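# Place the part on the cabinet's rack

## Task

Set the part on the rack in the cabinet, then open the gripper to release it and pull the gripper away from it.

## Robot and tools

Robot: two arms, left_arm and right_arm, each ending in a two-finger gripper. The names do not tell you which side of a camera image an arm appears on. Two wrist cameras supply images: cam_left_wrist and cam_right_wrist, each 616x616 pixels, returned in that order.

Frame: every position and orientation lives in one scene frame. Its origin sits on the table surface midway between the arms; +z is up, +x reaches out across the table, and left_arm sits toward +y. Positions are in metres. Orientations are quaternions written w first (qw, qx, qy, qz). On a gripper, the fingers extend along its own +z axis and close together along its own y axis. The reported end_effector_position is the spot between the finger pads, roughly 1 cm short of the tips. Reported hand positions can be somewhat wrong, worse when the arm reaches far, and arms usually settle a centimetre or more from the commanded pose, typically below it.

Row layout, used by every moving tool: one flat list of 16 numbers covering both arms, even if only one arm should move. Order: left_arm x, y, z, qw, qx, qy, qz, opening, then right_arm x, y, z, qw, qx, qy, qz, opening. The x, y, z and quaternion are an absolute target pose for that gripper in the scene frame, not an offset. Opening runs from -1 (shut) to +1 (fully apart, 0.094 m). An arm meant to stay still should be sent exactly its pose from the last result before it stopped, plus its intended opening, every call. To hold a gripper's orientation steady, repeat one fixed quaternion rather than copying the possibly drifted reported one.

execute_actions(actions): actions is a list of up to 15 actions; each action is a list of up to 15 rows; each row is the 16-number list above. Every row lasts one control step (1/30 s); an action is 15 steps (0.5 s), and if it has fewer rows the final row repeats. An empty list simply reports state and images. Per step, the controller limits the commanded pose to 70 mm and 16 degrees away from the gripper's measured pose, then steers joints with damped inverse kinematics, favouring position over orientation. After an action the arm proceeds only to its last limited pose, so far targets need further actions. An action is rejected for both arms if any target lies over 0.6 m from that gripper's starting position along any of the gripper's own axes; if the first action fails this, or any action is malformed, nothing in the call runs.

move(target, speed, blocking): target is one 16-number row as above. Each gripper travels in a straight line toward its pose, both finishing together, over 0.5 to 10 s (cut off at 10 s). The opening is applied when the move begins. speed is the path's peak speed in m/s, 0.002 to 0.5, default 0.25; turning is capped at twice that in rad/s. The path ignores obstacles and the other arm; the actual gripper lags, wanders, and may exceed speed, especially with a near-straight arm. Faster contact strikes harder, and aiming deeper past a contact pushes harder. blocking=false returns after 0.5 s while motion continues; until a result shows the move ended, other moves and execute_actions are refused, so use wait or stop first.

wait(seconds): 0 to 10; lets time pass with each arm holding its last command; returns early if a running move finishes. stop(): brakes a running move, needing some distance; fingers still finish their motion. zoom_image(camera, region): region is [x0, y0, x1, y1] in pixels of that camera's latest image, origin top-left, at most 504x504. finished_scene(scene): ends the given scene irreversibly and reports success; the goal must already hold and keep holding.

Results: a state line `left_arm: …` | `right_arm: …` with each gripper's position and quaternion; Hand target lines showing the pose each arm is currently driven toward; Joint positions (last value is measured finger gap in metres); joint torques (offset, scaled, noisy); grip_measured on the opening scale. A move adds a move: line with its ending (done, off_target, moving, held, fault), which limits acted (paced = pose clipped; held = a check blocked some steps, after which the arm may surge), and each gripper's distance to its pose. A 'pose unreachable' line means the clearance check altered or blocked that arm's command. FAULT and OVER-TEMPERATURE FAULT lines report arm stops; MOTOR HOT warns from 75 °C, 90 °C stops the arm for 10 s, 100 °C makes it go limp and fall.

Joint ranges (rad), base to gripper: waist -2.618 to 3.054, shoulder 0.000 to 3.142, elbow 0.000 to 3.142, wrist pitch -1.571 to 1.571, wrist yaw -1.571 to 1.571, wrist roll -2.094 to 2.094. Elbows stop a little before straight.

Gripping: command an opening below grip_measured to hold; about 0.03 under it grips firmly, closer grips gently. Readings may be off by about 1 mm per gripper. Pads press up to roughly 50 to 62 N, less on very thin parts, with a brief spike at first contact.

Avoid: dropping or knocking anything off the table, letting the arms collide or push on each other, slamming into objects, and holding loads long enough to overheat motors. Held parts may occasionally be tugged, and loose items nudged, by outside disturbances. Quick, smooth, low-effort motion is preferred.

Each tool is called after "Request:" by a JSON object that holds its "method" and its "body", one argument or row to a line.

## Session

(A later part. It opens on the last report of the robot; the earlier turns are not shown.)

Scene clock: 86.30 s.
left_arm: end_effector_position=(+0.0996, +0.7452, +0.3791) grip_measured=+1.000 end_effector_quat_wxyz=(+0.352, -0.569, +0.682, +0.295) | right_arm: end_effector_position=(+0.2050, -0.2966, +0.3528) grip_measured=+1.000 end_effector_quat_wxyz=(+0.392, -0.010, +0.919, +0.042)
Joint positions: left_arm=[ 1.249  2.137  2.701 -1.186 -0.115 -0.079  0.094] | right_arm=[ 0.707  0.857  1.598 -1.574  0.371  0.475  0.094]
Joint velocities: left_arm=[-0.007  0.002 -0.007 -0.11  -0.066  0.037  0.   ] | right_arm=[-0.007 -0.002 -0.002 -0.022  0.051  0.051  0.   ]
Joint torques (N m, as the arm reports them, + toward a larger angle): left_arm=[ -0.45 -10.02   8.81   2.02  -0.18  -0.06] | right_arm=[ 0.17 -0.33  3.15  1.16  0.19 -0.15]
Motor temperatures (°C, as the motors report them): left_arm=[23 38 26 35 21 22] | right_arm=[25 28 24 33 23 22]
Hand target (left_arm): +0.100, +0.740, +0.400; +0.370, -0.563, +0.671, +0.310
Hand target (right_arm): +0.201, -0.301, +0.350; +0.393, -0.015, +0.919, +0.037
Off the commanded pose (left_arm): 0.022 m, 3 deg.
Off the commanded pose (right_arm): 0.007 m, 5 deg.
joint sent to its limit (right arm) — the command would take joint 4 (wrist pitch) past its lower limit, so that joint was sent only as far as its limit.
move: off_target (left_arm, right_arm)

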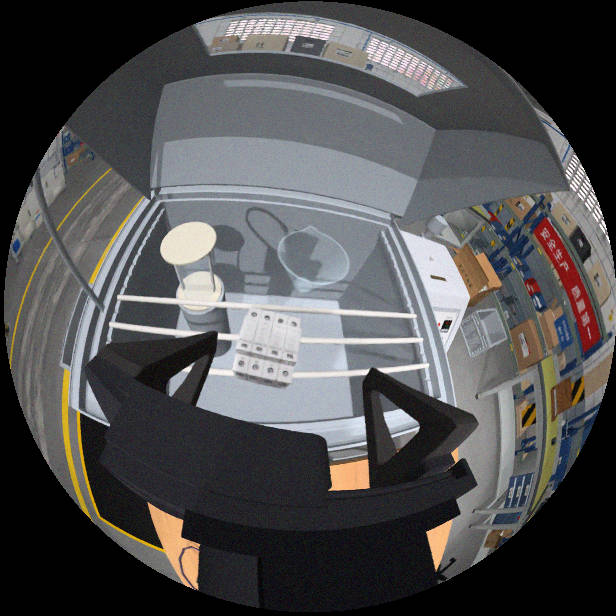

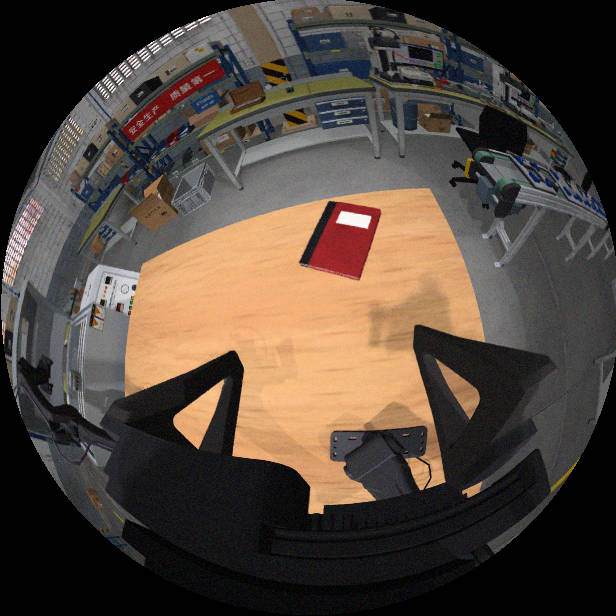

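Request:
{"method": "wait", "body": {
  "seconds": 1.5
}}

Request:
{"method": "zoom_image", "body": {
  "camera": "cam_left_wrist",
  "region": [170, 260, 370, 400]
}}

Scene clock: 93.07 s.
left_arm: end_effector_position=(+0.0995, +0.7450, +0.3789) grip_measured=+1.000 end_effector_quat_wxyz=(+0.351, -0.569, +0.683, +0.295) | right_arm: end_effector_position=(+0.2050, -0.2966, +0.3528) grip_measured=+1.000 end_effector_quat_wxyz=(+0.392, -0.010, +0.919, +0.042)
Joint positions: left_arm=[ 1.249  2.137  2.701 -1.187 -0.115 -0.079  0.094] | right_arm=[ 0.707  0.857  1.598 -1.574  0.371  0.475  0.094]
Joint velocities: left_arm=[-0.002  0.002  0.007  0.007  0.022 -0.007  0.   ] | right_arm=[ 0.002 -0.007  0.012 -0.007  0.007  0.007  0.   ]
Joint torques (N m, as the arm reports them, + toward a larger angle): left_arm=[ -0.46 -10.02   8.81   2.    -0.17  -0.06] | right_arm=[ 0.08 -0.15  3.15  1.13  0.18 -0.15]
Motor temperatures (°C, as the motors report them): left_arm=[23 37 26 34 21 22] | right_arm=[25 28 24 33 23 22]
Hand target (left_arm): +0.100, +0.740, +0.400; +0.370, -0.563, +0.671, +0.309
Hand target (right_arm): +0.201, -0.301, +0.350; +0.393, -0.015, +0.919, +0.037
Off the commanded pose (left_arm): 0.022 m, 3 deg.
Off the commanded pose (right_arm): 0.007 m, 5 deg.
wait: 1.50 s; at rest from the start

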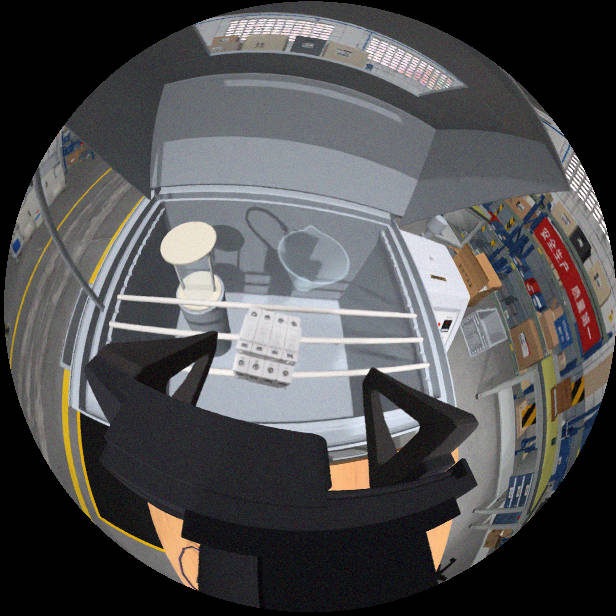

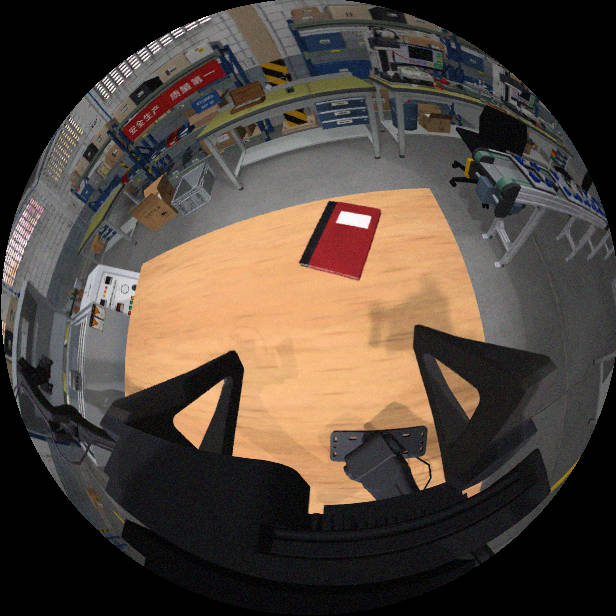

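Region (170, 260, 370, 400) of cam_left_wrist's 616x616 image, scaled by 2.520, with more detail than that image has; it fills the top 353 rows of this view, and the rest is white.

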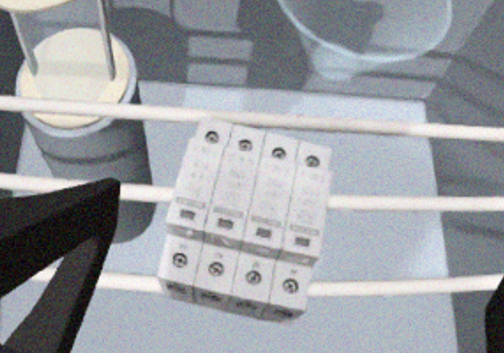

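Request:
{"method": "finished_scene", "body": {
  "scene": 2
}}

The scene is finished: the task was done.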